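# Wind the cable once around a hand-held reel

## Task

With one gripper closed on the reel, pin the cable near one of its ends beneath one of that gripper's fingers. Then wrap the cable one complete turn around the reel's hub, keeping it within roughly one cable thickness of the hub along almost the whole turn. Declare completion only when that single grip is holding the reel still and well above the table. The other arm must be away from both reel and cable, with nothing in its gripper, and may at most touch the holding arm gently.

## Robot and tools

Robot: two arms, left_arm and right_arm, each ending in a two-finger parallel gripper. Bases in the scene frame: left_arm at (-0.041, +0.290, 0) m, right_arm at (+0.046, -0.298, 0) m, both turned slightly about z. Scene frame: origin on the table top midway between the arms, +x out over the table, +z up, left_arm on the +y side. The names left and right refer only to the arms, not to sides of any picture.

Gripper frame: the fingers extend along the gripper's +z axis and close along its y axis. end_effector_position is the point between the finger pads, about 1 cm short of the fingertips. A wrist camera on a mount near the hand adds bulk there.

The row: every motion is given as a single list of 16 plain numbers covering both arms, even if one arm stays put. The first 8 belong to left_arm, the last 8 to right_arm. Each group is x, y, z, qw, qx, qy, qz, opening. x, y, z are an absolute target for end_effector_position in metres, scene frame. qw..qz are an absolute target orientation (w first), scene frame. So each group is a pose, not an offset. Opening runs from -1 (closed) to +1 (fully open, 0.094 m). A target more than 0.6 m from the arm's last reported position along any gripper axis makes the call be refused, and nothing is sent. An arm that should not move must get, in every call, the exact position and quaternion from the last result before it stopped, plus its intended opening. Keep repeating one fixed quaternion to hold orientation, rather than copying a drifted reading.

Tools:
- execute_actions(actions, pictures). actions is a list holding one item or none. An empty list only returns the state. {"rows": [...], "steps": n} plays up to 15 rows, one per 1/30 s control step (n at most 15, default 15). The final row is reused if rows run out. {"steps": n} alone is a wait of up to 300 steps, counted from the previous result, so your reply time is included. pictures true/false decides whether images are returned.
- move(target, speed). target is one 16-number row as above. Each gripper travels in a straight line toward its pose, and both finish together, taking 0.5 to 10 s. If a path would need longer, it is cut off at 10 s. speed is m/s, 0.002 to 0.5, default 0.25; rotation is capped at twice that in rad/s. Openings are applied at the start. Paths ignore obstacles and the other arm. Grippers lag, wander, and may exceed speed near full reach.
- wait(seconds): 0 to 10 s with nothing new sent.
- zoom_image(camera, region): camera is one of cam_head_left, cam_head_right, cam_high, cam_low, cam_left_wrist, cam_right_wrist. region is [x0, y0, x1, y1] in image pixels from the top-left corner, at most 504 by 504.
- read_manual(section): licence texts only.
- finished_scene(scene): ends the current scene (give its number) and grades it; this is final.

Controller behaviour: every control step, the commanded pose is limited to within 70 mm and 16 degrees of the measured pose. Damped inverse kinematics follows it, favouring position over orientation. After the last step an arm continues only to its last clipped pose, so long moves may need several calls. Check the reported pose each time. Arms usually finish a centimetre or more off, most often too low. Printed positions grow less accurate at long reach. The simulation keeps running while you think and write.

Result lines: the state line lists each gripper's position and quaternion. grip_measured gives the finger opening on the command scale, with the last joint value in metres. To hold something, command about 0.03 below grip_measured for a firm grip, or less below it for a lighter one. "pose unreachable" means the clearance check changed or blocked that arm's command. HELD marks steps where your row was not sent in full. "Hand target" shows where each gripper is being driven. A move adds a "move:" line with its ending: done, off_target, moving, held or fault, naming the arm concerned. limits=paced means a pose was clipped. limits=held means some steps were blocked, and a later speed-up is possible. Distances to target are also listed. FAULT or OVER-TEMPERATURE FAULT lines mean an arm stopped. MOTOR HOT appears from 75 °C; at 90 °C that arm pauses; at 100 °C it drops whatever it holds.

Avoid: knocking or dropping anything off the table; collisions or hard pressing between the arms; fast contacts or targets set deep past a contact, since both press hard; sagging grips. A loose object may occasionally get a brief push.

Each tool is called after ">>>" in YAML: its name, and indented under it one key for each argument.

## Session

>>> execute_actions:
  actions: []

Scene clock: 0.00 s of 6000.00 s.
left_arm: end_effector_position=(+0.2505, +0.4777, +0.3242) grip_measured=+1.000 end_effector_quat_wxyz=(+0.698, -0.231, +0.657, +0.169) | right_arm: end_effector_position=(+0.3707, -0.1261, +0.2612) grip_measured=+1.000 end_effector_quat_wxyz=(+0.485, -0.066, +0.854, +0.175)
Joint positions: left_arm=[ 0.434  0.85   0.608  0.273 -0.012 -0.101  0.094] | right_arm=[ 0.72   1.087  0.947 -0.349  0.095  0.319  0.094]
Joint velocities: left_arm=[-0.002 -0.022  0.012  0.051 -0.051 -0.051  0.   ] | right_arm=[ 0.002 -0.012  0.002  0.037  0.022  0.007  0.   ]
Motor temperatures (°C, as the motors report them): left_arm=[27 29 29 29 28 28] | right_arm=[29 27 27 26 29 28]
Hand target (left_arm): +0.249, +0.477, +0.331; +0.703, -0.229, +0.651, +0.170
Hand target (right_arm): +0.370, -0.127, +0.265; +0.488, -0.066, +0.852, +0.175

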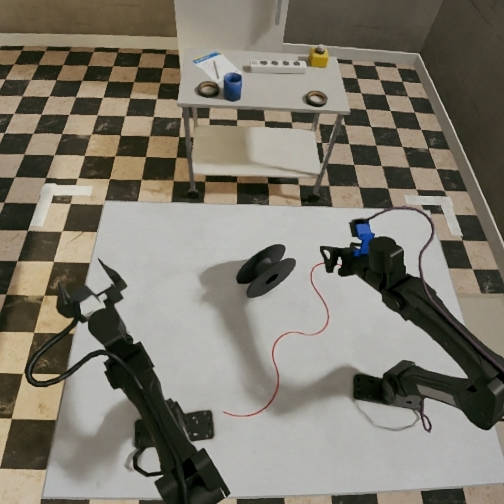

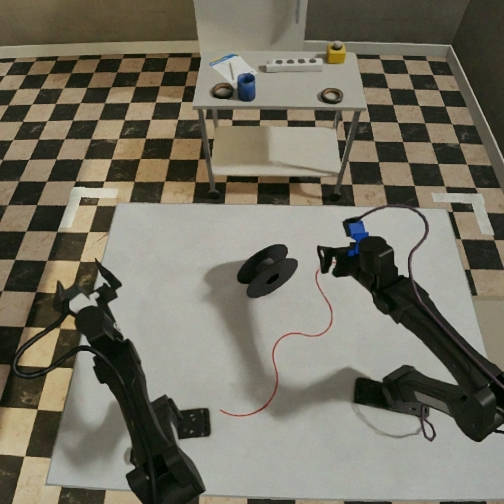

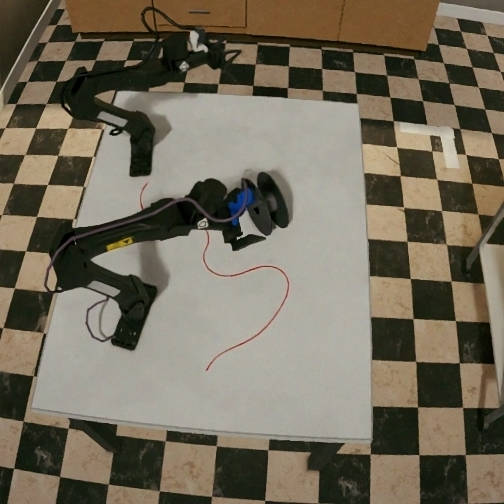

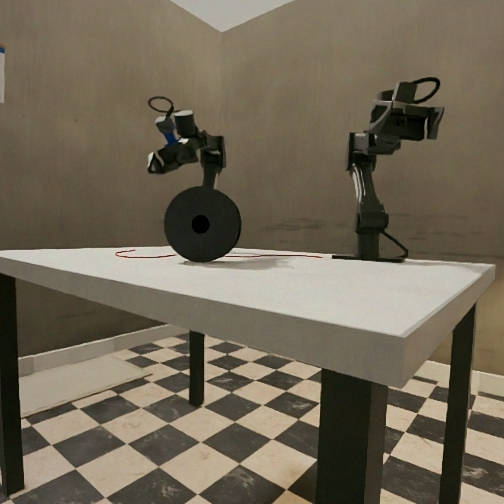

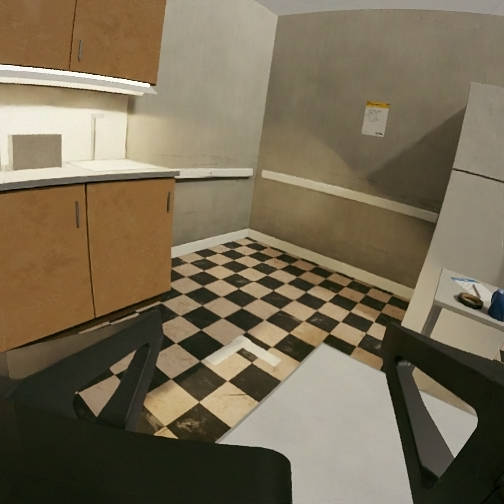

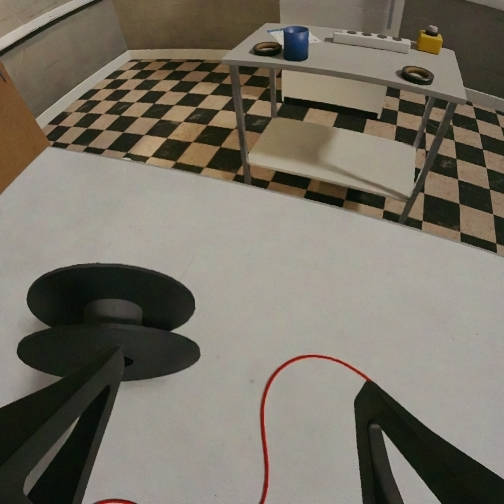

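>>> zoom_image:
  camera: "cam_head_left"
  region: [200, 210, 360, 340]

>>> zoom_image:
  camera: "cam_high"
  region: [200, 150, 320, 270]

>>> zoom_image:
  camera: "cam_low"
  region: [140, 170, 260, 290]

Region (200, 210, 360, 340) of cam_head_left's 504x504 image, scaled by 3.150, with more detail than that image has; it fills the top 410 rows of this view, and the rest is white.

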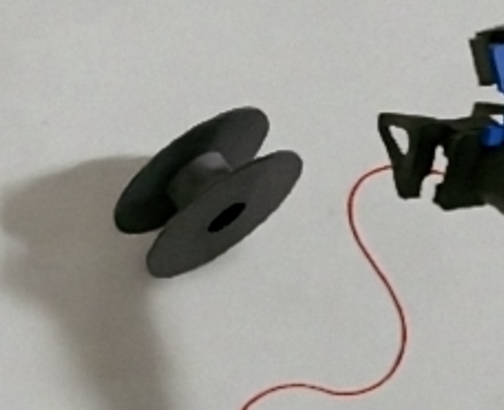

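Region (200, 150, 320, 270) of cam_high's 504x504 image, scaled by 4.200, with more detail than that image has.

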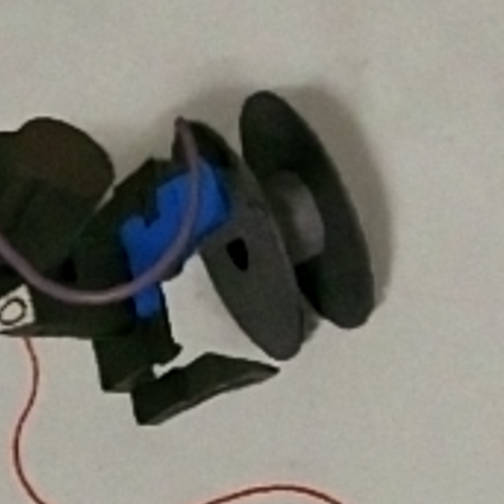

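Region (140, 170, 260, 290) of cam_low's 504x504 image, scaled by 4.200, with more detail than that image has.

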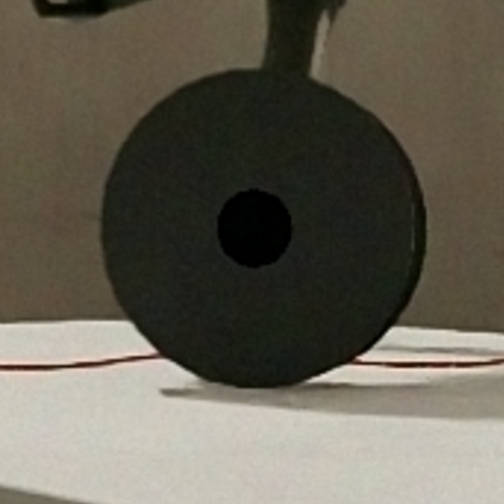

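>>> move:
  target: [0.04,0.09,0.12,0,0.707,0.707,0,0.2,0.25,-0.35,0.3,0.5,0,0.866,0,1]
  speed: 0.4

Scene clock: 44.60 s of 6000.00 s.
left_arm: end_effector_position=(+0.0295, +0.1019, +0.1130) grip_measured=+0.203 end_effector_quat_wxyz=(-0.015, +0.696, +0.718, +0.006) | right_arm: end_effector_position=(+0.2496, -0.3515, +0.2900) grip_measured=+1.000 end_effector_quat_wxyz=(+0.491, -0.004, +0.871, -0.020)
Joint positions: left_arm=[-1.347  1.331  1.036 -1.309  0.002  0.322  0.057] | right_arm=[-0.583  0.654  1.037 -1.067 -0.613 -0.484  0.094]
Joint velocities: left_arm=[-0.012 -0.017  0.002 -0.051 -0.007 -0.051  0.002] | right_arm=[-0.012  0.012 -0.002  0.051 -0.066  0.007  0.   ]
Motor temperatures (°C, as the motors report them): left_arm=[27 29 31 33 28 28] | right_arm=[29 27 29 31 29 28]
Hand target (left_arm): +0.029, +0.092, +0.120; -0.005, +0.701, +0.713, -0.003
Hand target (right_arm): +0.249, -0.349, +0.296; +0.494, -0.008, +0.869, -0.015
Off the commanded pose (left_arm): 0.017 m, 3 deg.
Off the commanded pose (right_arm): 0.010 m, 3 deg.
After step 180, 34.67 s passed at rest.
move: off_target (left_arm, right_arm)
camera_calibration (this result's frames):
cam_left_wrist: T_world_to_cam=[[-0.997893, -0.0524045, -0.0382437, 0.0517515], [-0.0635698, 0.907515, 0.415181, -0.104975], [0.0129494, 0.416737, -0.908935, 0.176491], [0, 0, 0, 1]] pos_world=[0.0426838, 0.0244279, 0.205982]
cam_right_wrist: T_world_to_cam=[[0.082715, -0.975995, 0.201474, -0.423787], [-0.838959, -0.177309, -0.514499, 0.343512], [0.537871, -0.126471, -0.833486, 0.16567], [0, 0, 0, 1]] pos_world=[0.234137, -0.331753, 0.400202]

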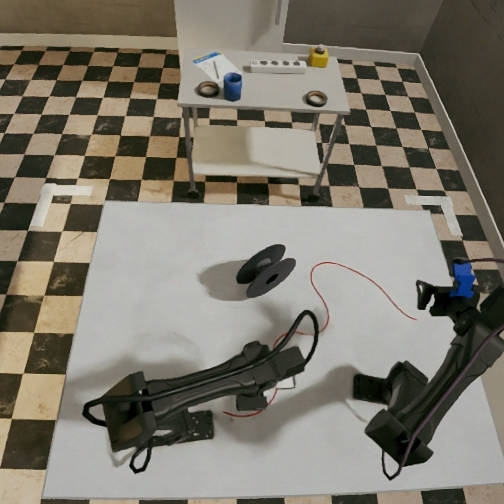

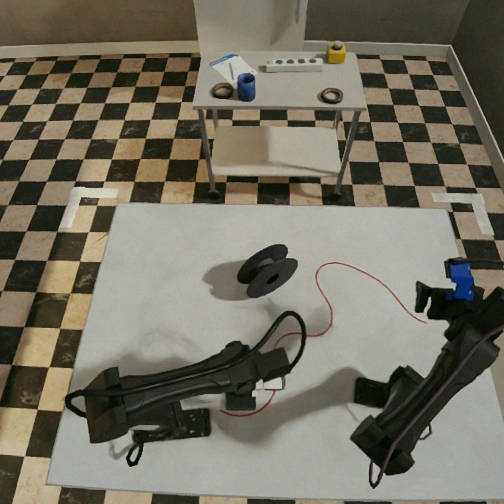

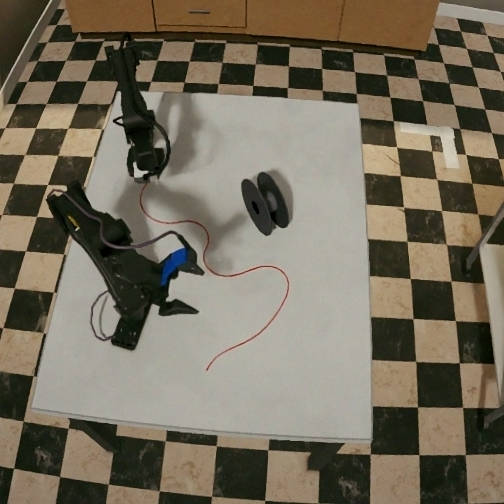

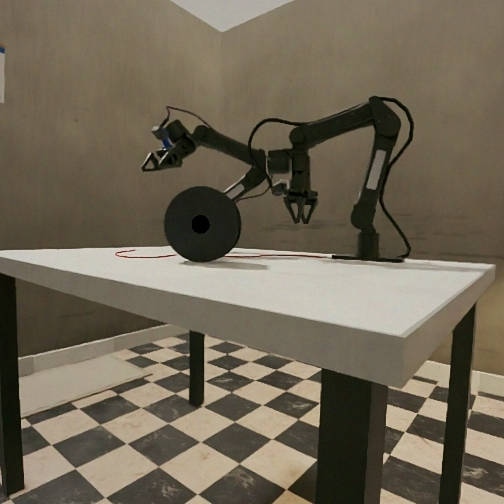

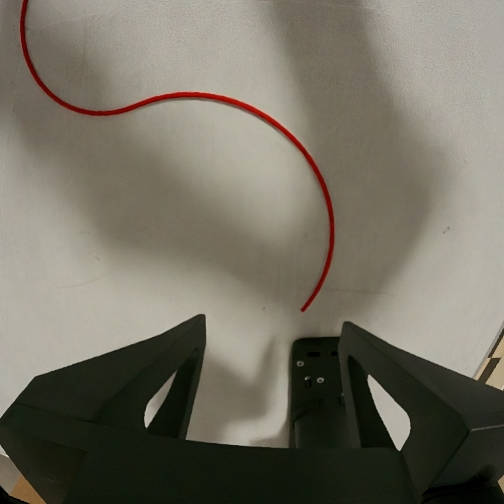

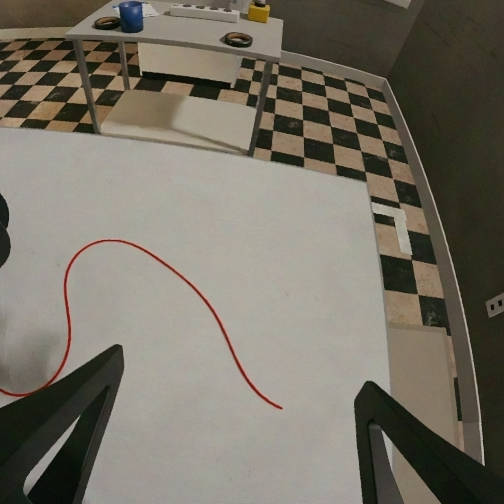

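>>> move:
  target: [-0.012,0.095,0.017,0,0.707,0.707,0,0.2,0.25,-0.35,0.3,0.5,0,0.866,0,1]

Scene clock: 49.63 s of 6000.00 s.
left_arm: end_effector_position=(-0.0111, +0.0937, +0.0225) grip_measured=+0.203 end_effector_quat_wxyz=(+0.002, +0.706, +0.708, -0.005) | right_arm: end_effector_position=(+0.2503, -0.3519, +0.2934) grip_measured=+1.000 end_effector_quat_wxyz=(+0.496, +0.003, +0.868, -0.006)
Joint positions: left_arm=[-1.552  1.371  0.695 -0.886  0.005  0.145  0.057] | right_arm=[-0.623  0.67   1.05  -1.08  -0.664 -0.486  0.094]
Joint velocities: left_arm=[-0.002  0.002 -0.007  0.022 -0.037 -0.051 -0.   ] | right_arm=[ 0.017  0.002 -0.017 -0.081  0.051 -0.037  0.   ]
Motor temperatures (°C, as the motors report them): left_arm=[27 29 31 32 28 28] | right_arm=[29 27 29 30 29 28]
Hand target (left_arm): -0.013, +0.096, +0.017; -0.001, +0.707, +0.707, +0.001
Hand target (right_arm): +0.250, -0.350, +0.300; +0.500, +0.000, +0.866, -0.001
Off the commanded pose (left_arm): 0.006 m, 1 deg.
Off the commanded pose (right_arm): 0.007 m, 1 deg.
move: done
camera_calibration (this result's frames):
cam_left_wrist: T_world_to_cam=[[-0.99861, -0.0256109, -0.0460564, 0.00502037], [-0.0411379, 0.925073, 0.377555, -0.0630879], [0.032936, 0.378925, -0.924841, 0.102306], [0, 0, 0, 1]] pos_world=[-0.000951461, 0.0197232, 0.118667]
cam_right_wrist: T_world_to_cam=[[0.081803, -0.981876, 0.17096, -0.417834], [-0.832428, -0.161639, -0.530034, 0.354197], [0.548062, -0.0989534, -0.830564, 0.174366], [0, 0, 0, 1]] pos_world=[0.23346, -0.335755, 0.403992]

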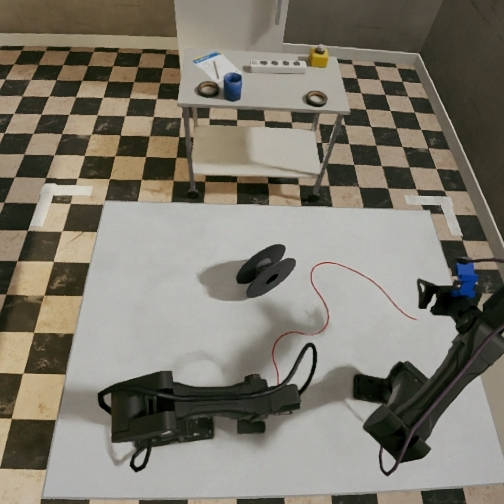

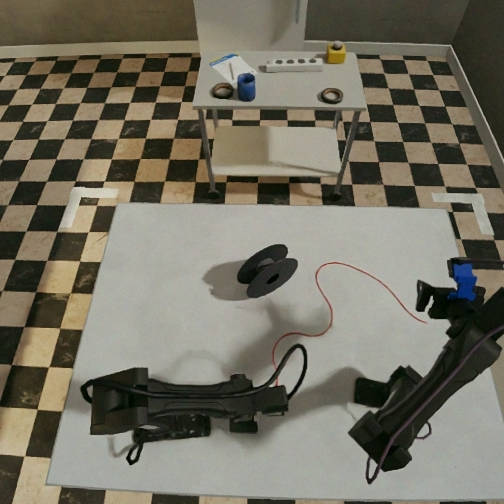

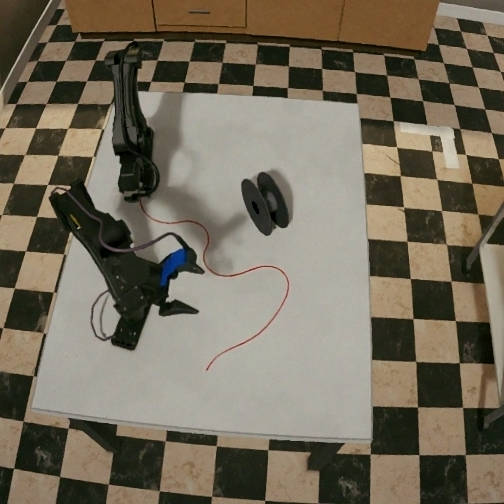

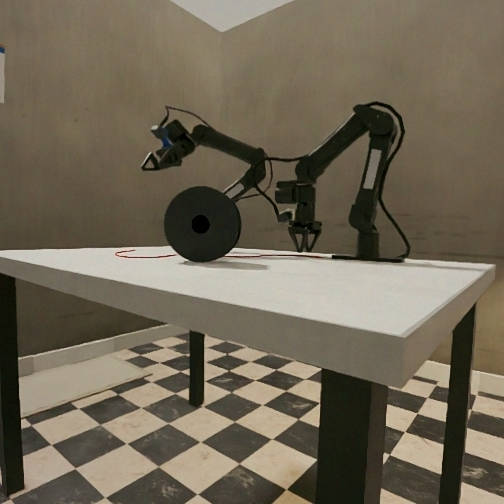

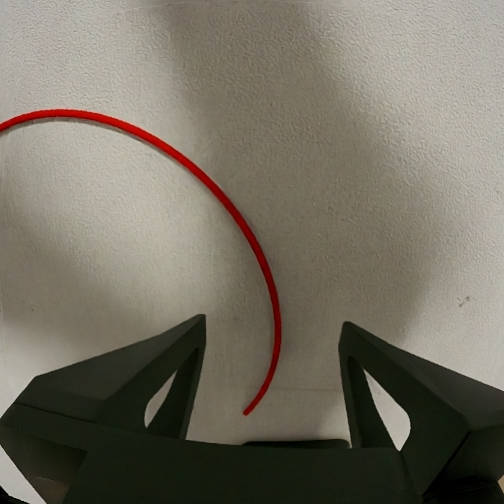

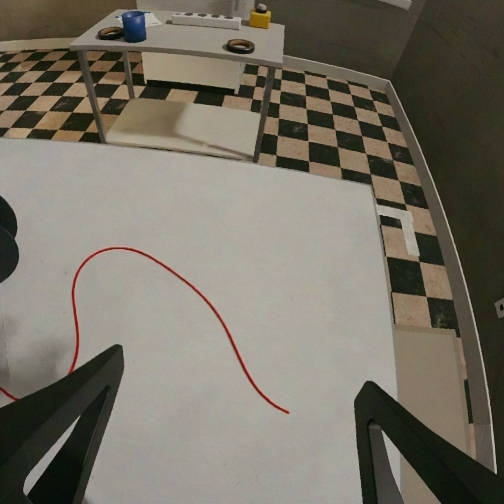

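>>> move:
  target: [-0.012,0.095,0.004,0,0.707,0.707,0,-0.3,0.25,-0.35,0.3,0.5,0,0.866,0,1]
  speed: 0.05

>>> move:
  target: [-0.012,0.095,0.004,0,0.707,0.707,0,-1,0.25,-0.35,0.3,0.5,0,0.866,0,1]

>>> move:
  target: [0.2,0.0,0.26,0,0.5,0.866,0,-1,0.25,-0.35,0.3,0.5,0,0.866,0,1]

Scene clock: 57.87 s of 6000.00 s.
left_arm: end_effector_position=(-0.0111, +0.0945, +0.0107) grip_measured=-0.297 end_effector_quat_wxyz=(+0.000, +0.706, +0.709, -0.003) | right_arm: end_effector_position=(+0.2504, -0.3515, +0.2935) grip_measured=+1.000 end_effector_quat_wxyz=(+0.497, +0.002, +0.868, -0.005)
Joint positions: left_arm=[-1.552  1.399  0.665 -0.833  0.005  0.145  0.033] | right_arm=[-0.623  0.67   1.05  -1.08  -0.667 -0.487  0.094]
Joint velocities: left_arm=[-0.007  0.007 -0.007 -0.037 -0.022 -0.066 -0.001] | right_arm=[-0.017  0.037 -0.012  0.022  0.007 -0.022  0.   ]
Motor temperatures (°C, as the motors report them): left_arm=[27 29 30 32 28 28] | right_arm=[29 27 29 30 29 28]
Hand target (left_arm): -0.012, +0.095, +0.004; +0.000, +0.707, +0.707, -0.000
Hand target (right_arm): +0.250, -0.350, +0.300; +0.500, +0.000, +0.866, -0.001
Off the commanded pose (left_arm): 0.007 m, 0 deg.
Off the commanded pose (right_arm): 0.007 m, 1 deg.
After step 180, 1.50 s passed at rest.
move: done
camera_calibration (this result's frames):
cam_left_wrist: T_world_to_cam=[[-0.998613, -0.0261128, -0.0457279, 0.00449009], [-0.0416637, 0.922867, 0.382858, -0.0592229], [0.0322032, 0.384232, -0.922675, 0.0905517], [0, 0, 0, 1]] pos_world=[-0.000899649, 0.0199793, 0.106429]
cam_right_wrist: T_world_to_cam=[[0.083575, -0.98188, 0.170081, -0.417653], [-0.831687, -0.162746, -0.530858, 0.354036], [0.548919, -0.0970877, -0.830218, 0.174794], [0, 0, 0, 1]] pos_world=[0.233405, -0.335496, 0.404095]

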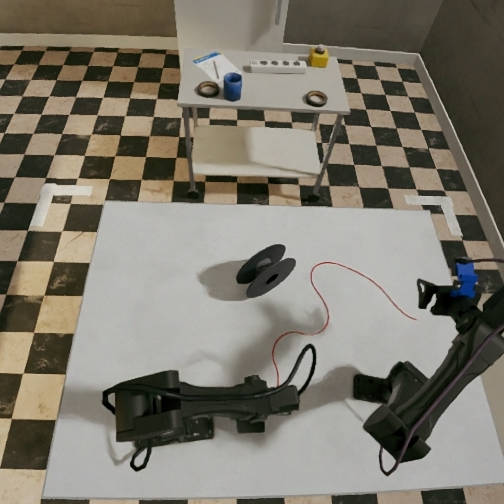

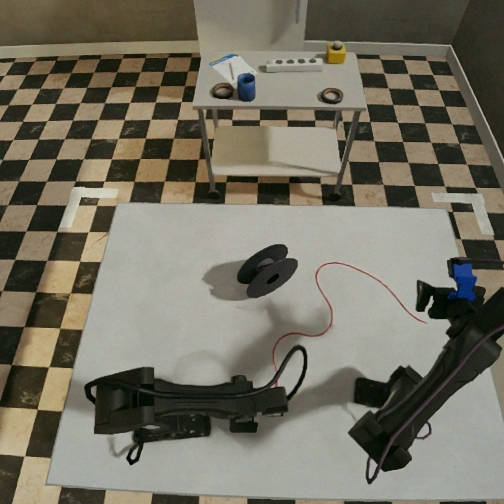

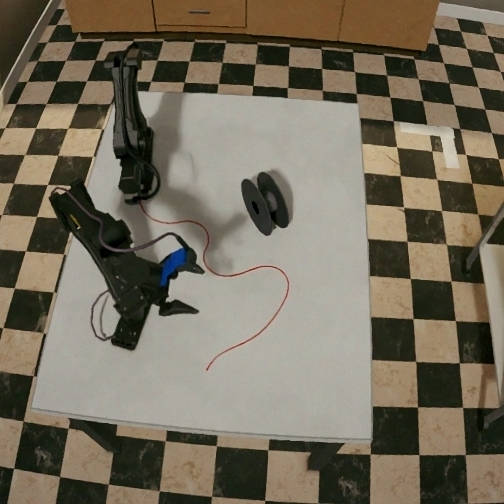

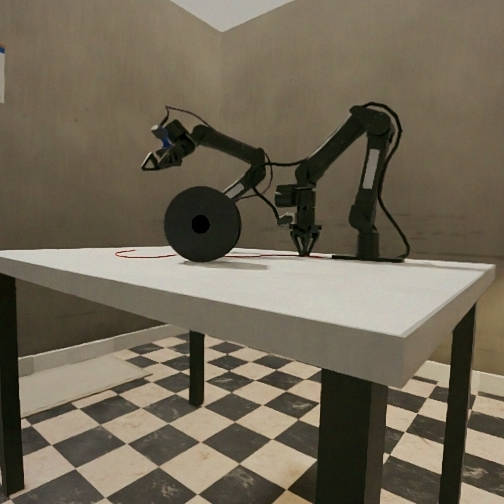

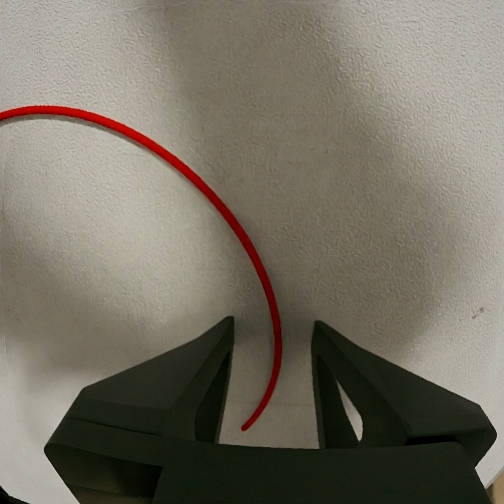

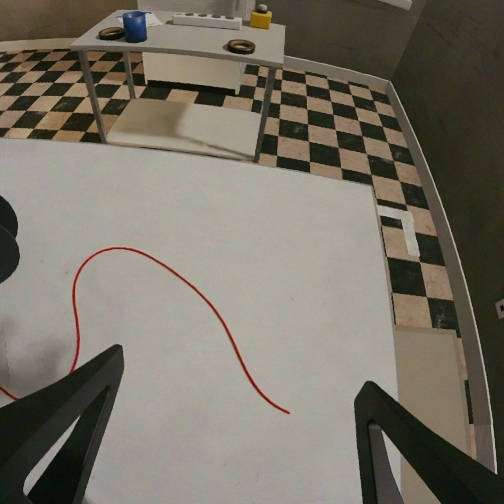

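Scene clock: 58.57 s of 6000.00 s.
left_arm: end_effector_position=(-0.0111, +0.0923, +0.0107) grip_measured=-0.957 end_effector_quat_wxyz=(+0.003, +0.706, +0.709, -0.006) | right_arm: end_effector_position=(+0.2503, -0.3514, +0.2934) grip_measured=+1.000 end_effector_quat_wxyz=(+0.497, +0.002, +0.868, -0.005)
Joint positions: left_arm=[-1.552  1.399  0.665 -0.824  0.006  0.145  0.002] | right_arm=[-0.623  0.67   1.05  -1.08  -0.667 -0.487  0.094]
Joint velocities: left_arm=[ 0.007  0.002  0.012 -0.007 -0.022  0.051 -0.001] | right_arm=[-0.012 -0.002 -0.022 -0.051  0.022 -0.007  0.   ]
Motor temperatures (°C, as the motors report them): left_arm=[27 29 30 31 28 28] | right_arm=[29 27 29 30 29 28]
Hand target (left_arm): -0.012, +0.095, +0.004; -0.000, +0.707, +0.707, +0.000
Hand target (right_arm): +0.250, -0.350, +0.300; +0.500, +0.000, +0.866, -0.001
Off the commanded pose (left_arm): 0.007 m, 1 deg.
Off the commanded pose (right_arm): 0.007 m, 1 deg.
move: done
camera_calibration (this result's frames):
cam_left_wrist: T_world_to_cam=[[-0.998622, -0.0265057, -0.0452865, 0.00451947], [-0.0415738, 0.92624, 0.374635, -0.0574214], [0.0320162, 0.376002, -0.926066, 0.0922041], [0, 0, 0, 1]] pos_world=[-0.000826007, 0.0186369, 0.107104]
cam_right_wrist: T_world_to_cam=[[0.0836197, -0.981927, 0.169787, -0.417544], [-0.831826, -0.162599, -0.530685, 0.354016], [0.548701, -0.0968579, -0.830389, 0.174952], [0, 0, 0, 1]] pos_world=[0.233398, -0.335489, 0.404042]

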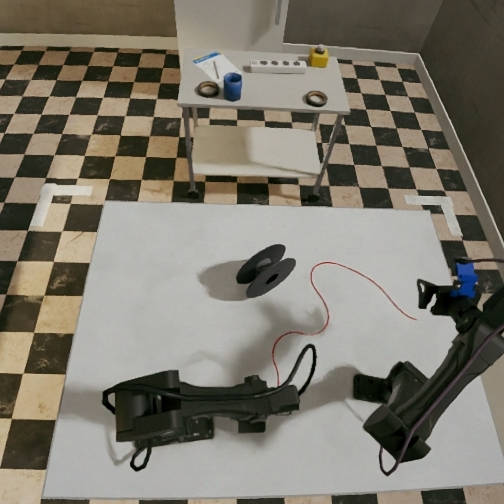

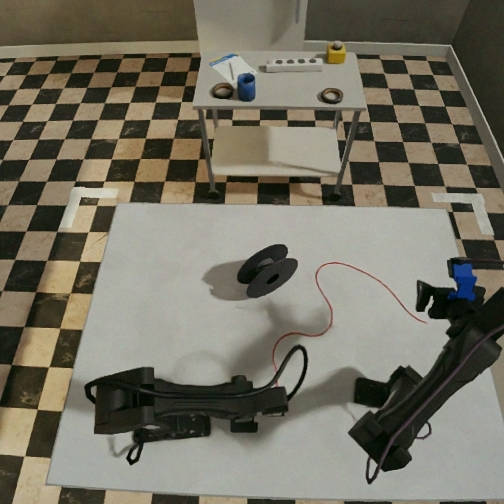

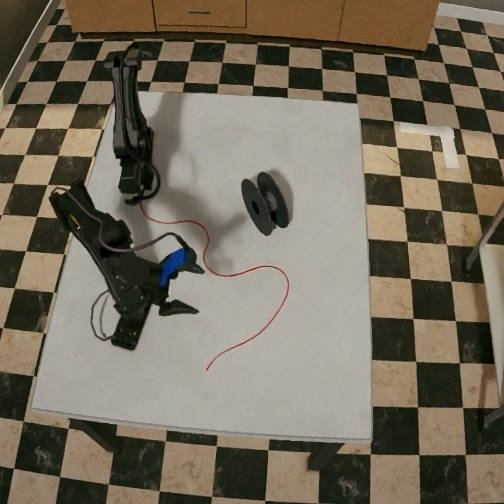

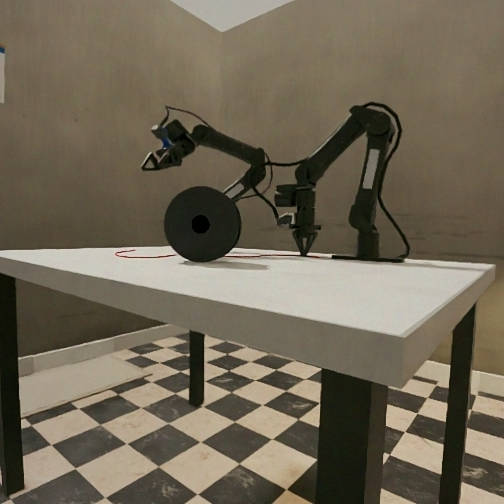

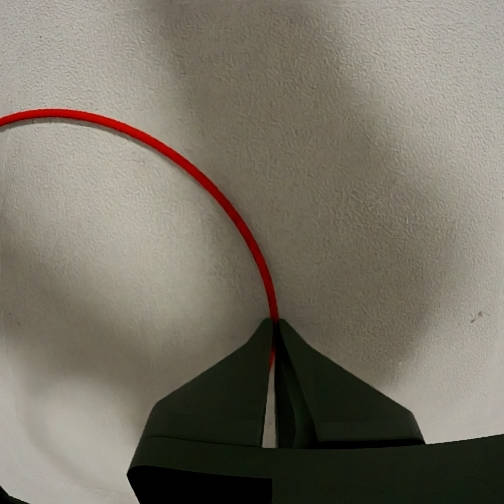

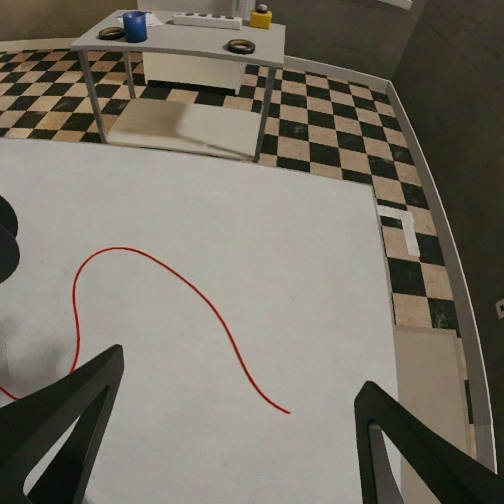

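Scene clock: 60.57 s of 6000.00 s.
left_arm: end_effector_position=(+0.1964, -0.0048, +0.2536) grip_measured=-0.957 end_effector_quat_wxyz=(+0.123, +0.503, +0.854, -0.050) | right_arm: end_effector_position=(+0.2503, -0.3514, +0.2934) grip_measured=+1.000 end_effector_quat_wxyz=(+0.497, +0.002, +0.868, -0.005)
Joint positions: left_arm=[-1.024  1.844  2.103 -1.562  0.005  0.169  0.002] | right_arm=[-0.623  0.67   1.05  -1.08  -0.667 -0.487  0.094]
Joint velocities: left_arm=[-0.007  0.002 -0.012 -0.022  0.037  0.022  0.001] | right_arm=[-0.017  0.007  0.007  0.066  0.022 -0.066  0.   ]
Motor temperatures (°C, as the motors report them): left_arm=[27 29 31 31 28 28] | right_arm=[29 27 29 30 29 28]
Hand target (left_arm): +0.199, -0.004, +0.258; +0.127, +0.497, +0.857, -0.050
Hand target (right_arm): +0.250, -0.350, +0.300; +0.500, +0.000, +0.866, -0.001
Off the commanded pose (left_arm): 0.009 m, 15 deg.
Off the commanded pose (right_arm): 0.007 m, 1 deg.
joint sent to its limit (left arm) — the command would take joint 4 (wrist pitch) past its lower limit, so that joint was sent only as far as its limit.
move: off_target (left_arm); limits=paced
camera_calibration (this result's frames):
cam_left_wrist: T_world_to_cam=[[-0.851398, -0.518136, -0.0815876, 0.198082], [-0.52452, 0.841187, 0.131468, 0.106247], [0.00051232, 0.154726, -0.987957, 0.367839], [0, 0, 0, 1]] pos_world=[0.224187, -0.0436548, 0.365602]
cam_right_wrist: T_world_to_cam=[[0.0838101, -0.981855, 0.17011, -0.417661], [-0.831797, -0.162935, -0.530628, 0.353874], [0.548716, -0.097025, -0.830359, 0.17488], [0, 0, 0, 1]] pos_world=[0.233396, -0.335456, 0.404037]

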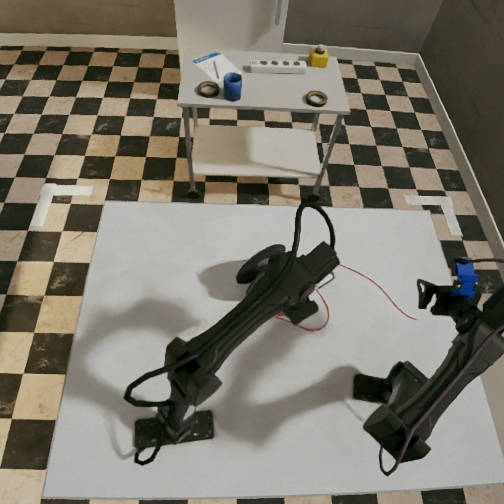

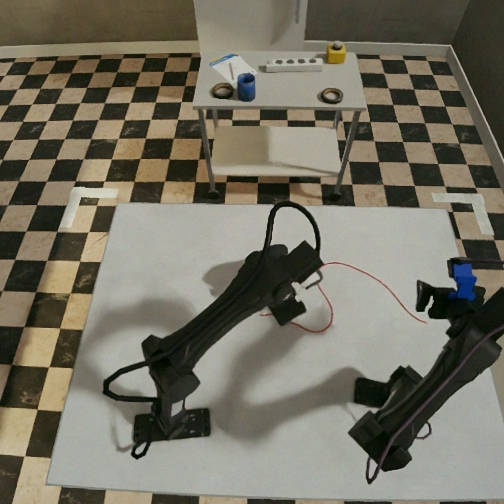

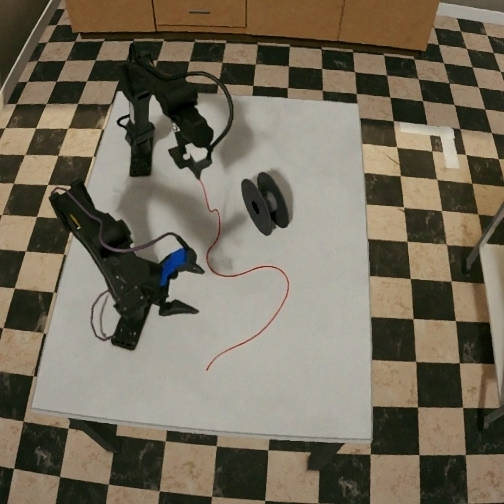

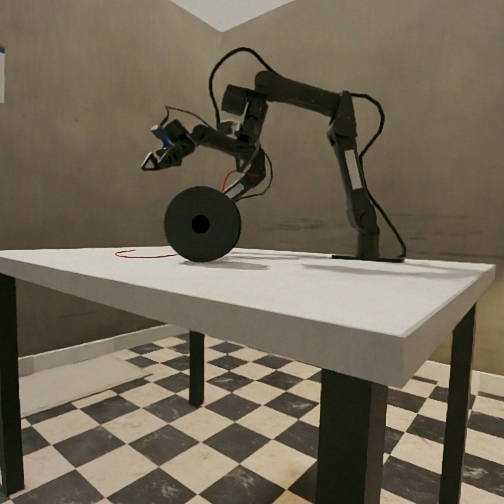

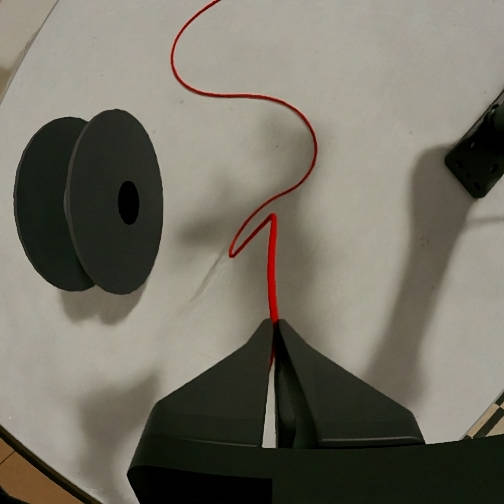

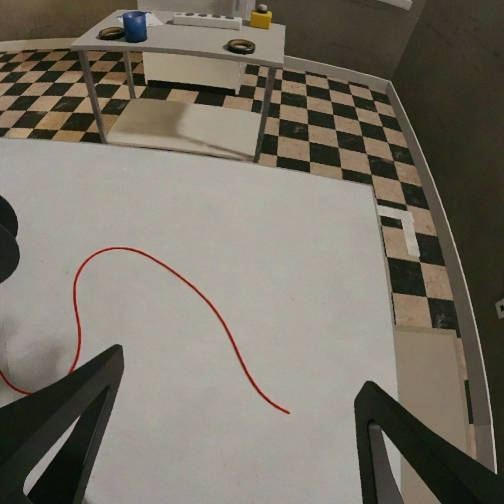

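>>> move:
  target: [0.34,-0.13,0.25,0.272,0.403,0.864,-0.127,-1,0.2,-0.45,0.25,0.5,0,0.866,0,1]

>>> move:
  target: [0.48,-0.12,0.25,0.272,0.403,0.864,-0.127,-1,0.2,-0.45,0.25,0.5,0,0.866,0,1]

Scene clock: 68.00 s of 6000.00 s.
left_arm: end_effector_position=(+0.3353, -0.1348, +0.2406) grip_measured=-0.957 end_effector_quat_wxyz=(+0.279, +0.409, +0.859, -0.128) | right_arm: end_effector_position=(+0.1995, -0.4472, +0.2386) grip_measured=+1.000 end_effector_quat_wxyz=(+0.478, -0.005, +0.878, -0.001)
Joint positions: left_arm=[-0.972  2.437  2.847 -1.356  0.019  0.041  0.002] | right_arm=[-1.366  1.104  1.069 -1.515 -0.996 -1.555  0.094]
Joint velocities: left_arm=[-0.007 -0.017 -0.007 -0.007 -0.007 -0.066  0.   ] | right_arm=[-0.007  0.022 -0.002  0.007 -0.022 -0.007  0.   ]
Motor temperatures (°C, as the motors report them): left_arm=[27 30 31 31 28 28] | right_arm=[29 27 29 30 29 28]
Hand target (left_arm): +0.337, -0.132, +0.248; +0.285, +0.403, +0.859, -0.133
Hand target (right_arm): +0.200, -0.450, +0.247; +0.491, -0.002, +0.871, -0.002
Off the commanded pose (left_arm): 0.012 m, 1 deg.
Off the commanded pose (right_arm): 0.012 m, 3 deg.
elbow stopped short (left arm): the move would have taken joint 3 (elbow) straighter than the controller allows; a more bent joint 3 avoids this.
move: off_target (left_arm, right_arm)
camera_calibration (this result's frames):
cam_left_wrist: T_world_to_cam=[[-0.743891, -0.667321, -0.0361589, 0.180808], [-0.644412, 0.730587, -0.225776, 0.401445], [0.177082, -0.144652, -0.973508, 0.272032], [0, 0, 0, 1]] pos_world=[0.345025, -0.133284, 0.362]
cam_right_wrist: T_world_to_cam=[[0.106741, -0.980057, 0.167614, -0.501229], [-0.851088, -0.177217, -0.49421, 0.255651], [0.514058, -0.0899019, -0.853031, 0.163491], [0, 0, 0, 1]] pos_world=[0.187039, -0.431229, 0.349822]

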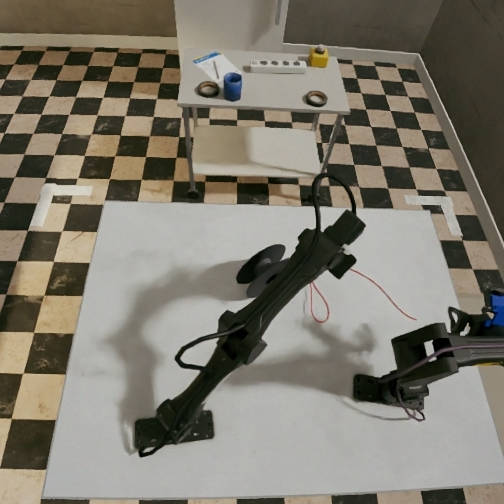

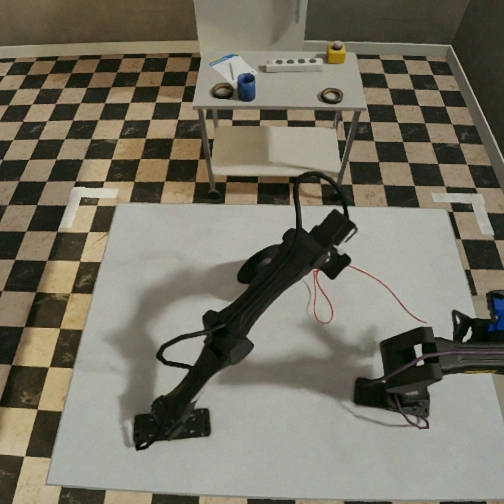

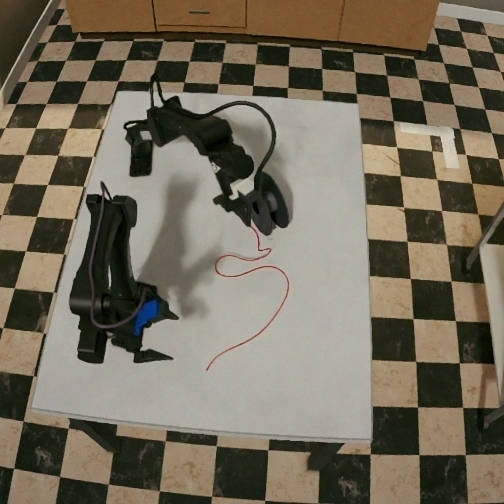

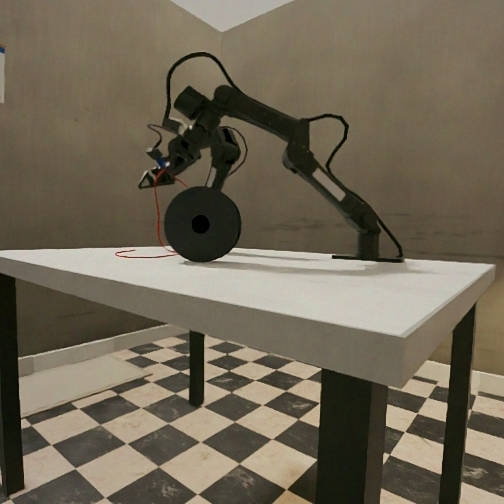

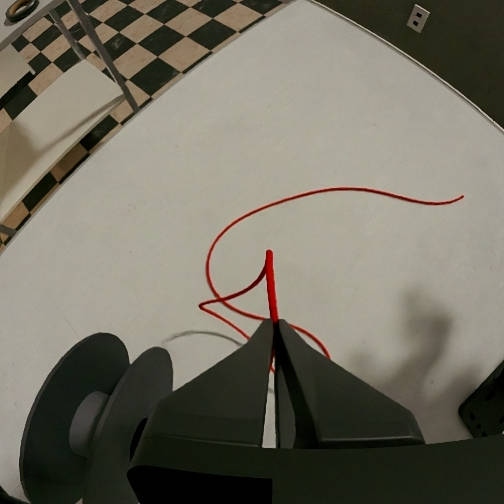

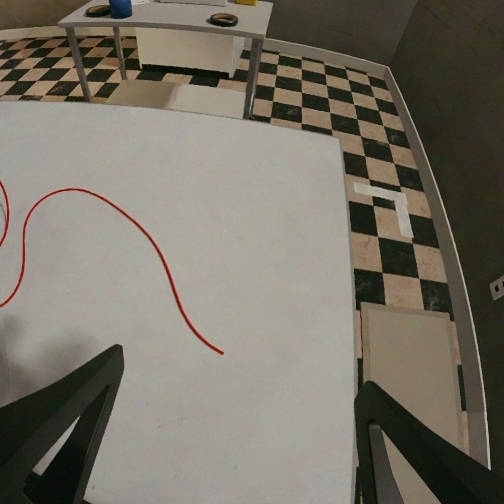

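Scene clock: 69.40 s of 6000.00 s.
left_arm: end_effector_position=(+0.4785, -0.1173, +0.2351) grip_measured=-0.957 end_effector_quat_wxyz=(+0.419, +0.365, +0.816, -0.159) | right_arm: end_effector_position=(+0.1987, -0.4459, +0.2417) grip_measured=+1.000 end_effector_quat_wxyz=(+0.487, -0.004, +0.873, -0.002)
Joint positions: left_arm=[-0.765  2.574  2.847 -0.921  0.118  0.147  0.002] | right_arm=[-1.384  1.104  1.069 -1.539 -1.017 -1.583  0.094]
Joint velocities: left_arm=[-0.002  0.007  0.007 -0.007  0.051  0.037 -0.   ] | right_arm=[ 0.012  0.012 -0.017 -0.095 -0.022  0.051  0.   ]
Motor temperatures (°C, as the motors report them): left_arm=[27 31 31 31 28 28] | right_arm=[29 27 29 30 29 28]
Hand target (left_arm): +0.479, -0.122, +0.249; +0.437, +0.366, +0.805, -0.166
Hand target (right_arm): +0.200, -0.450, +0.250; +0.499, +0.001, +0.866, -0.001
Off the commanded pose (left_arm): 0.015 m, 19 deg; orientation clipped at the last step of the last action.
Off the commanded pose (right_arm): 0.009 m, 2 deg.
elbow stopped short (left arm): the move would have taken joint 3 (elbow) straighter than the controller allows; a more bent joint 3 avoids this.
move: off_target (left_arm); limits=paced
camera_calibration (this result's frames):
cam_left_wrist: T_world_to_cam=[[-0.690643, -0.720809, -0.0587062, 0.272377], [-0.60159, 0.617668, -0.506533, 0.51197], [0.401374, -0.314517, -0.86022, 0.0898626], [0, 0, 0, 1]] pos_world=[0.460043, -0.0916327, 0.352622]
cam_right_wrist: T_world_to_cam=[[0.100482, -0.980462, 0.169106, -0.499706], [-0.841299, -0.174466, -0.511643, 0.260273], [0.53115, -0.0908574, -0.842392, 0.160209], [0, 0, 0, 1]] pos_world=[0.184084, -0.429978, 0.352629]

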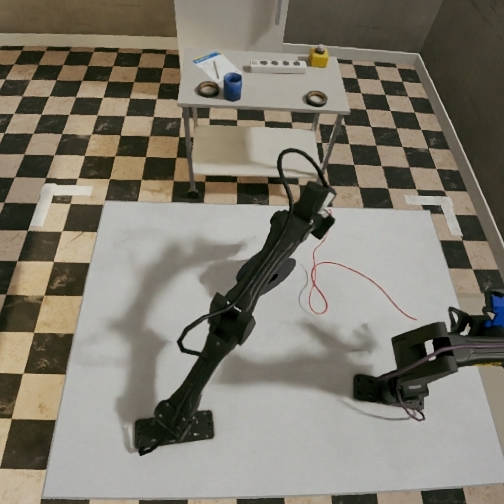

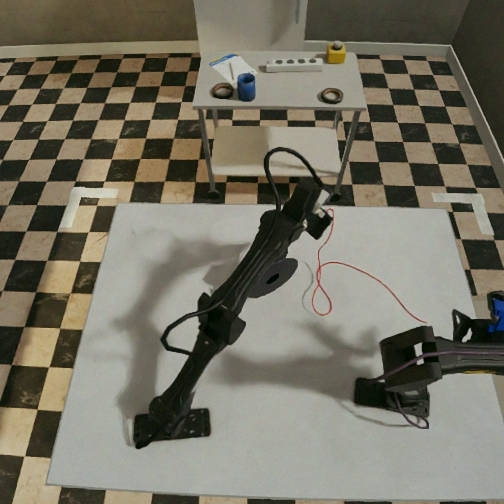

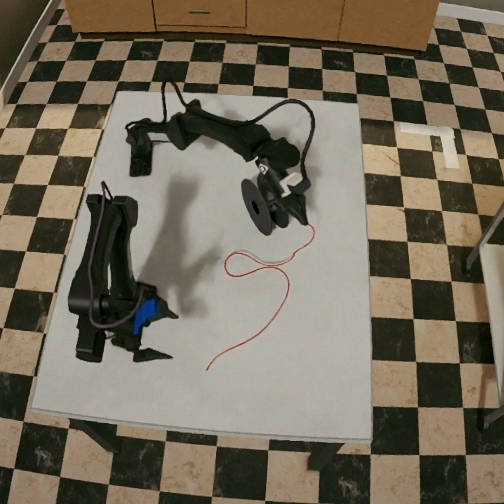

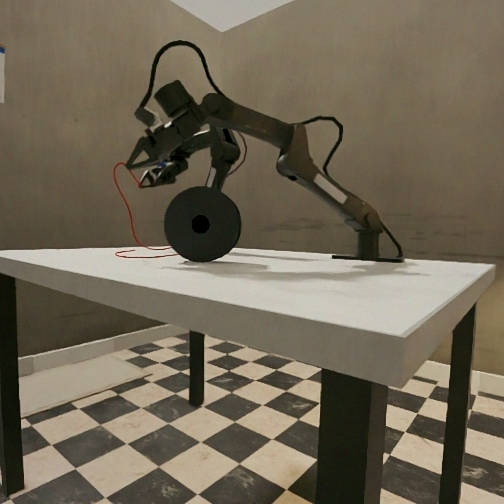

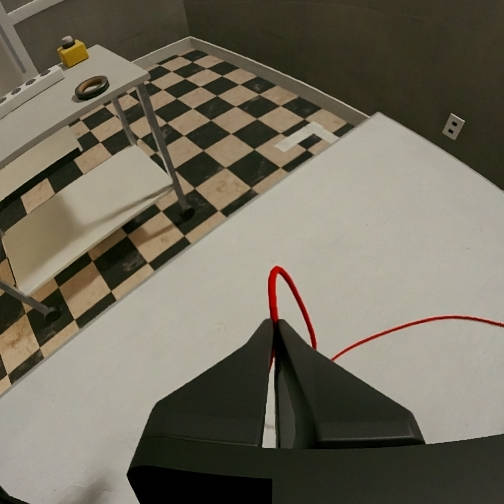

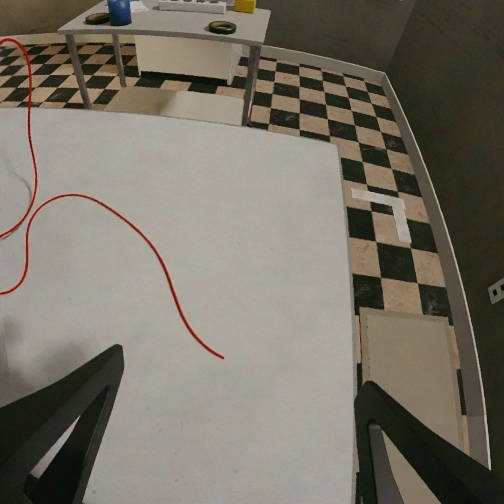

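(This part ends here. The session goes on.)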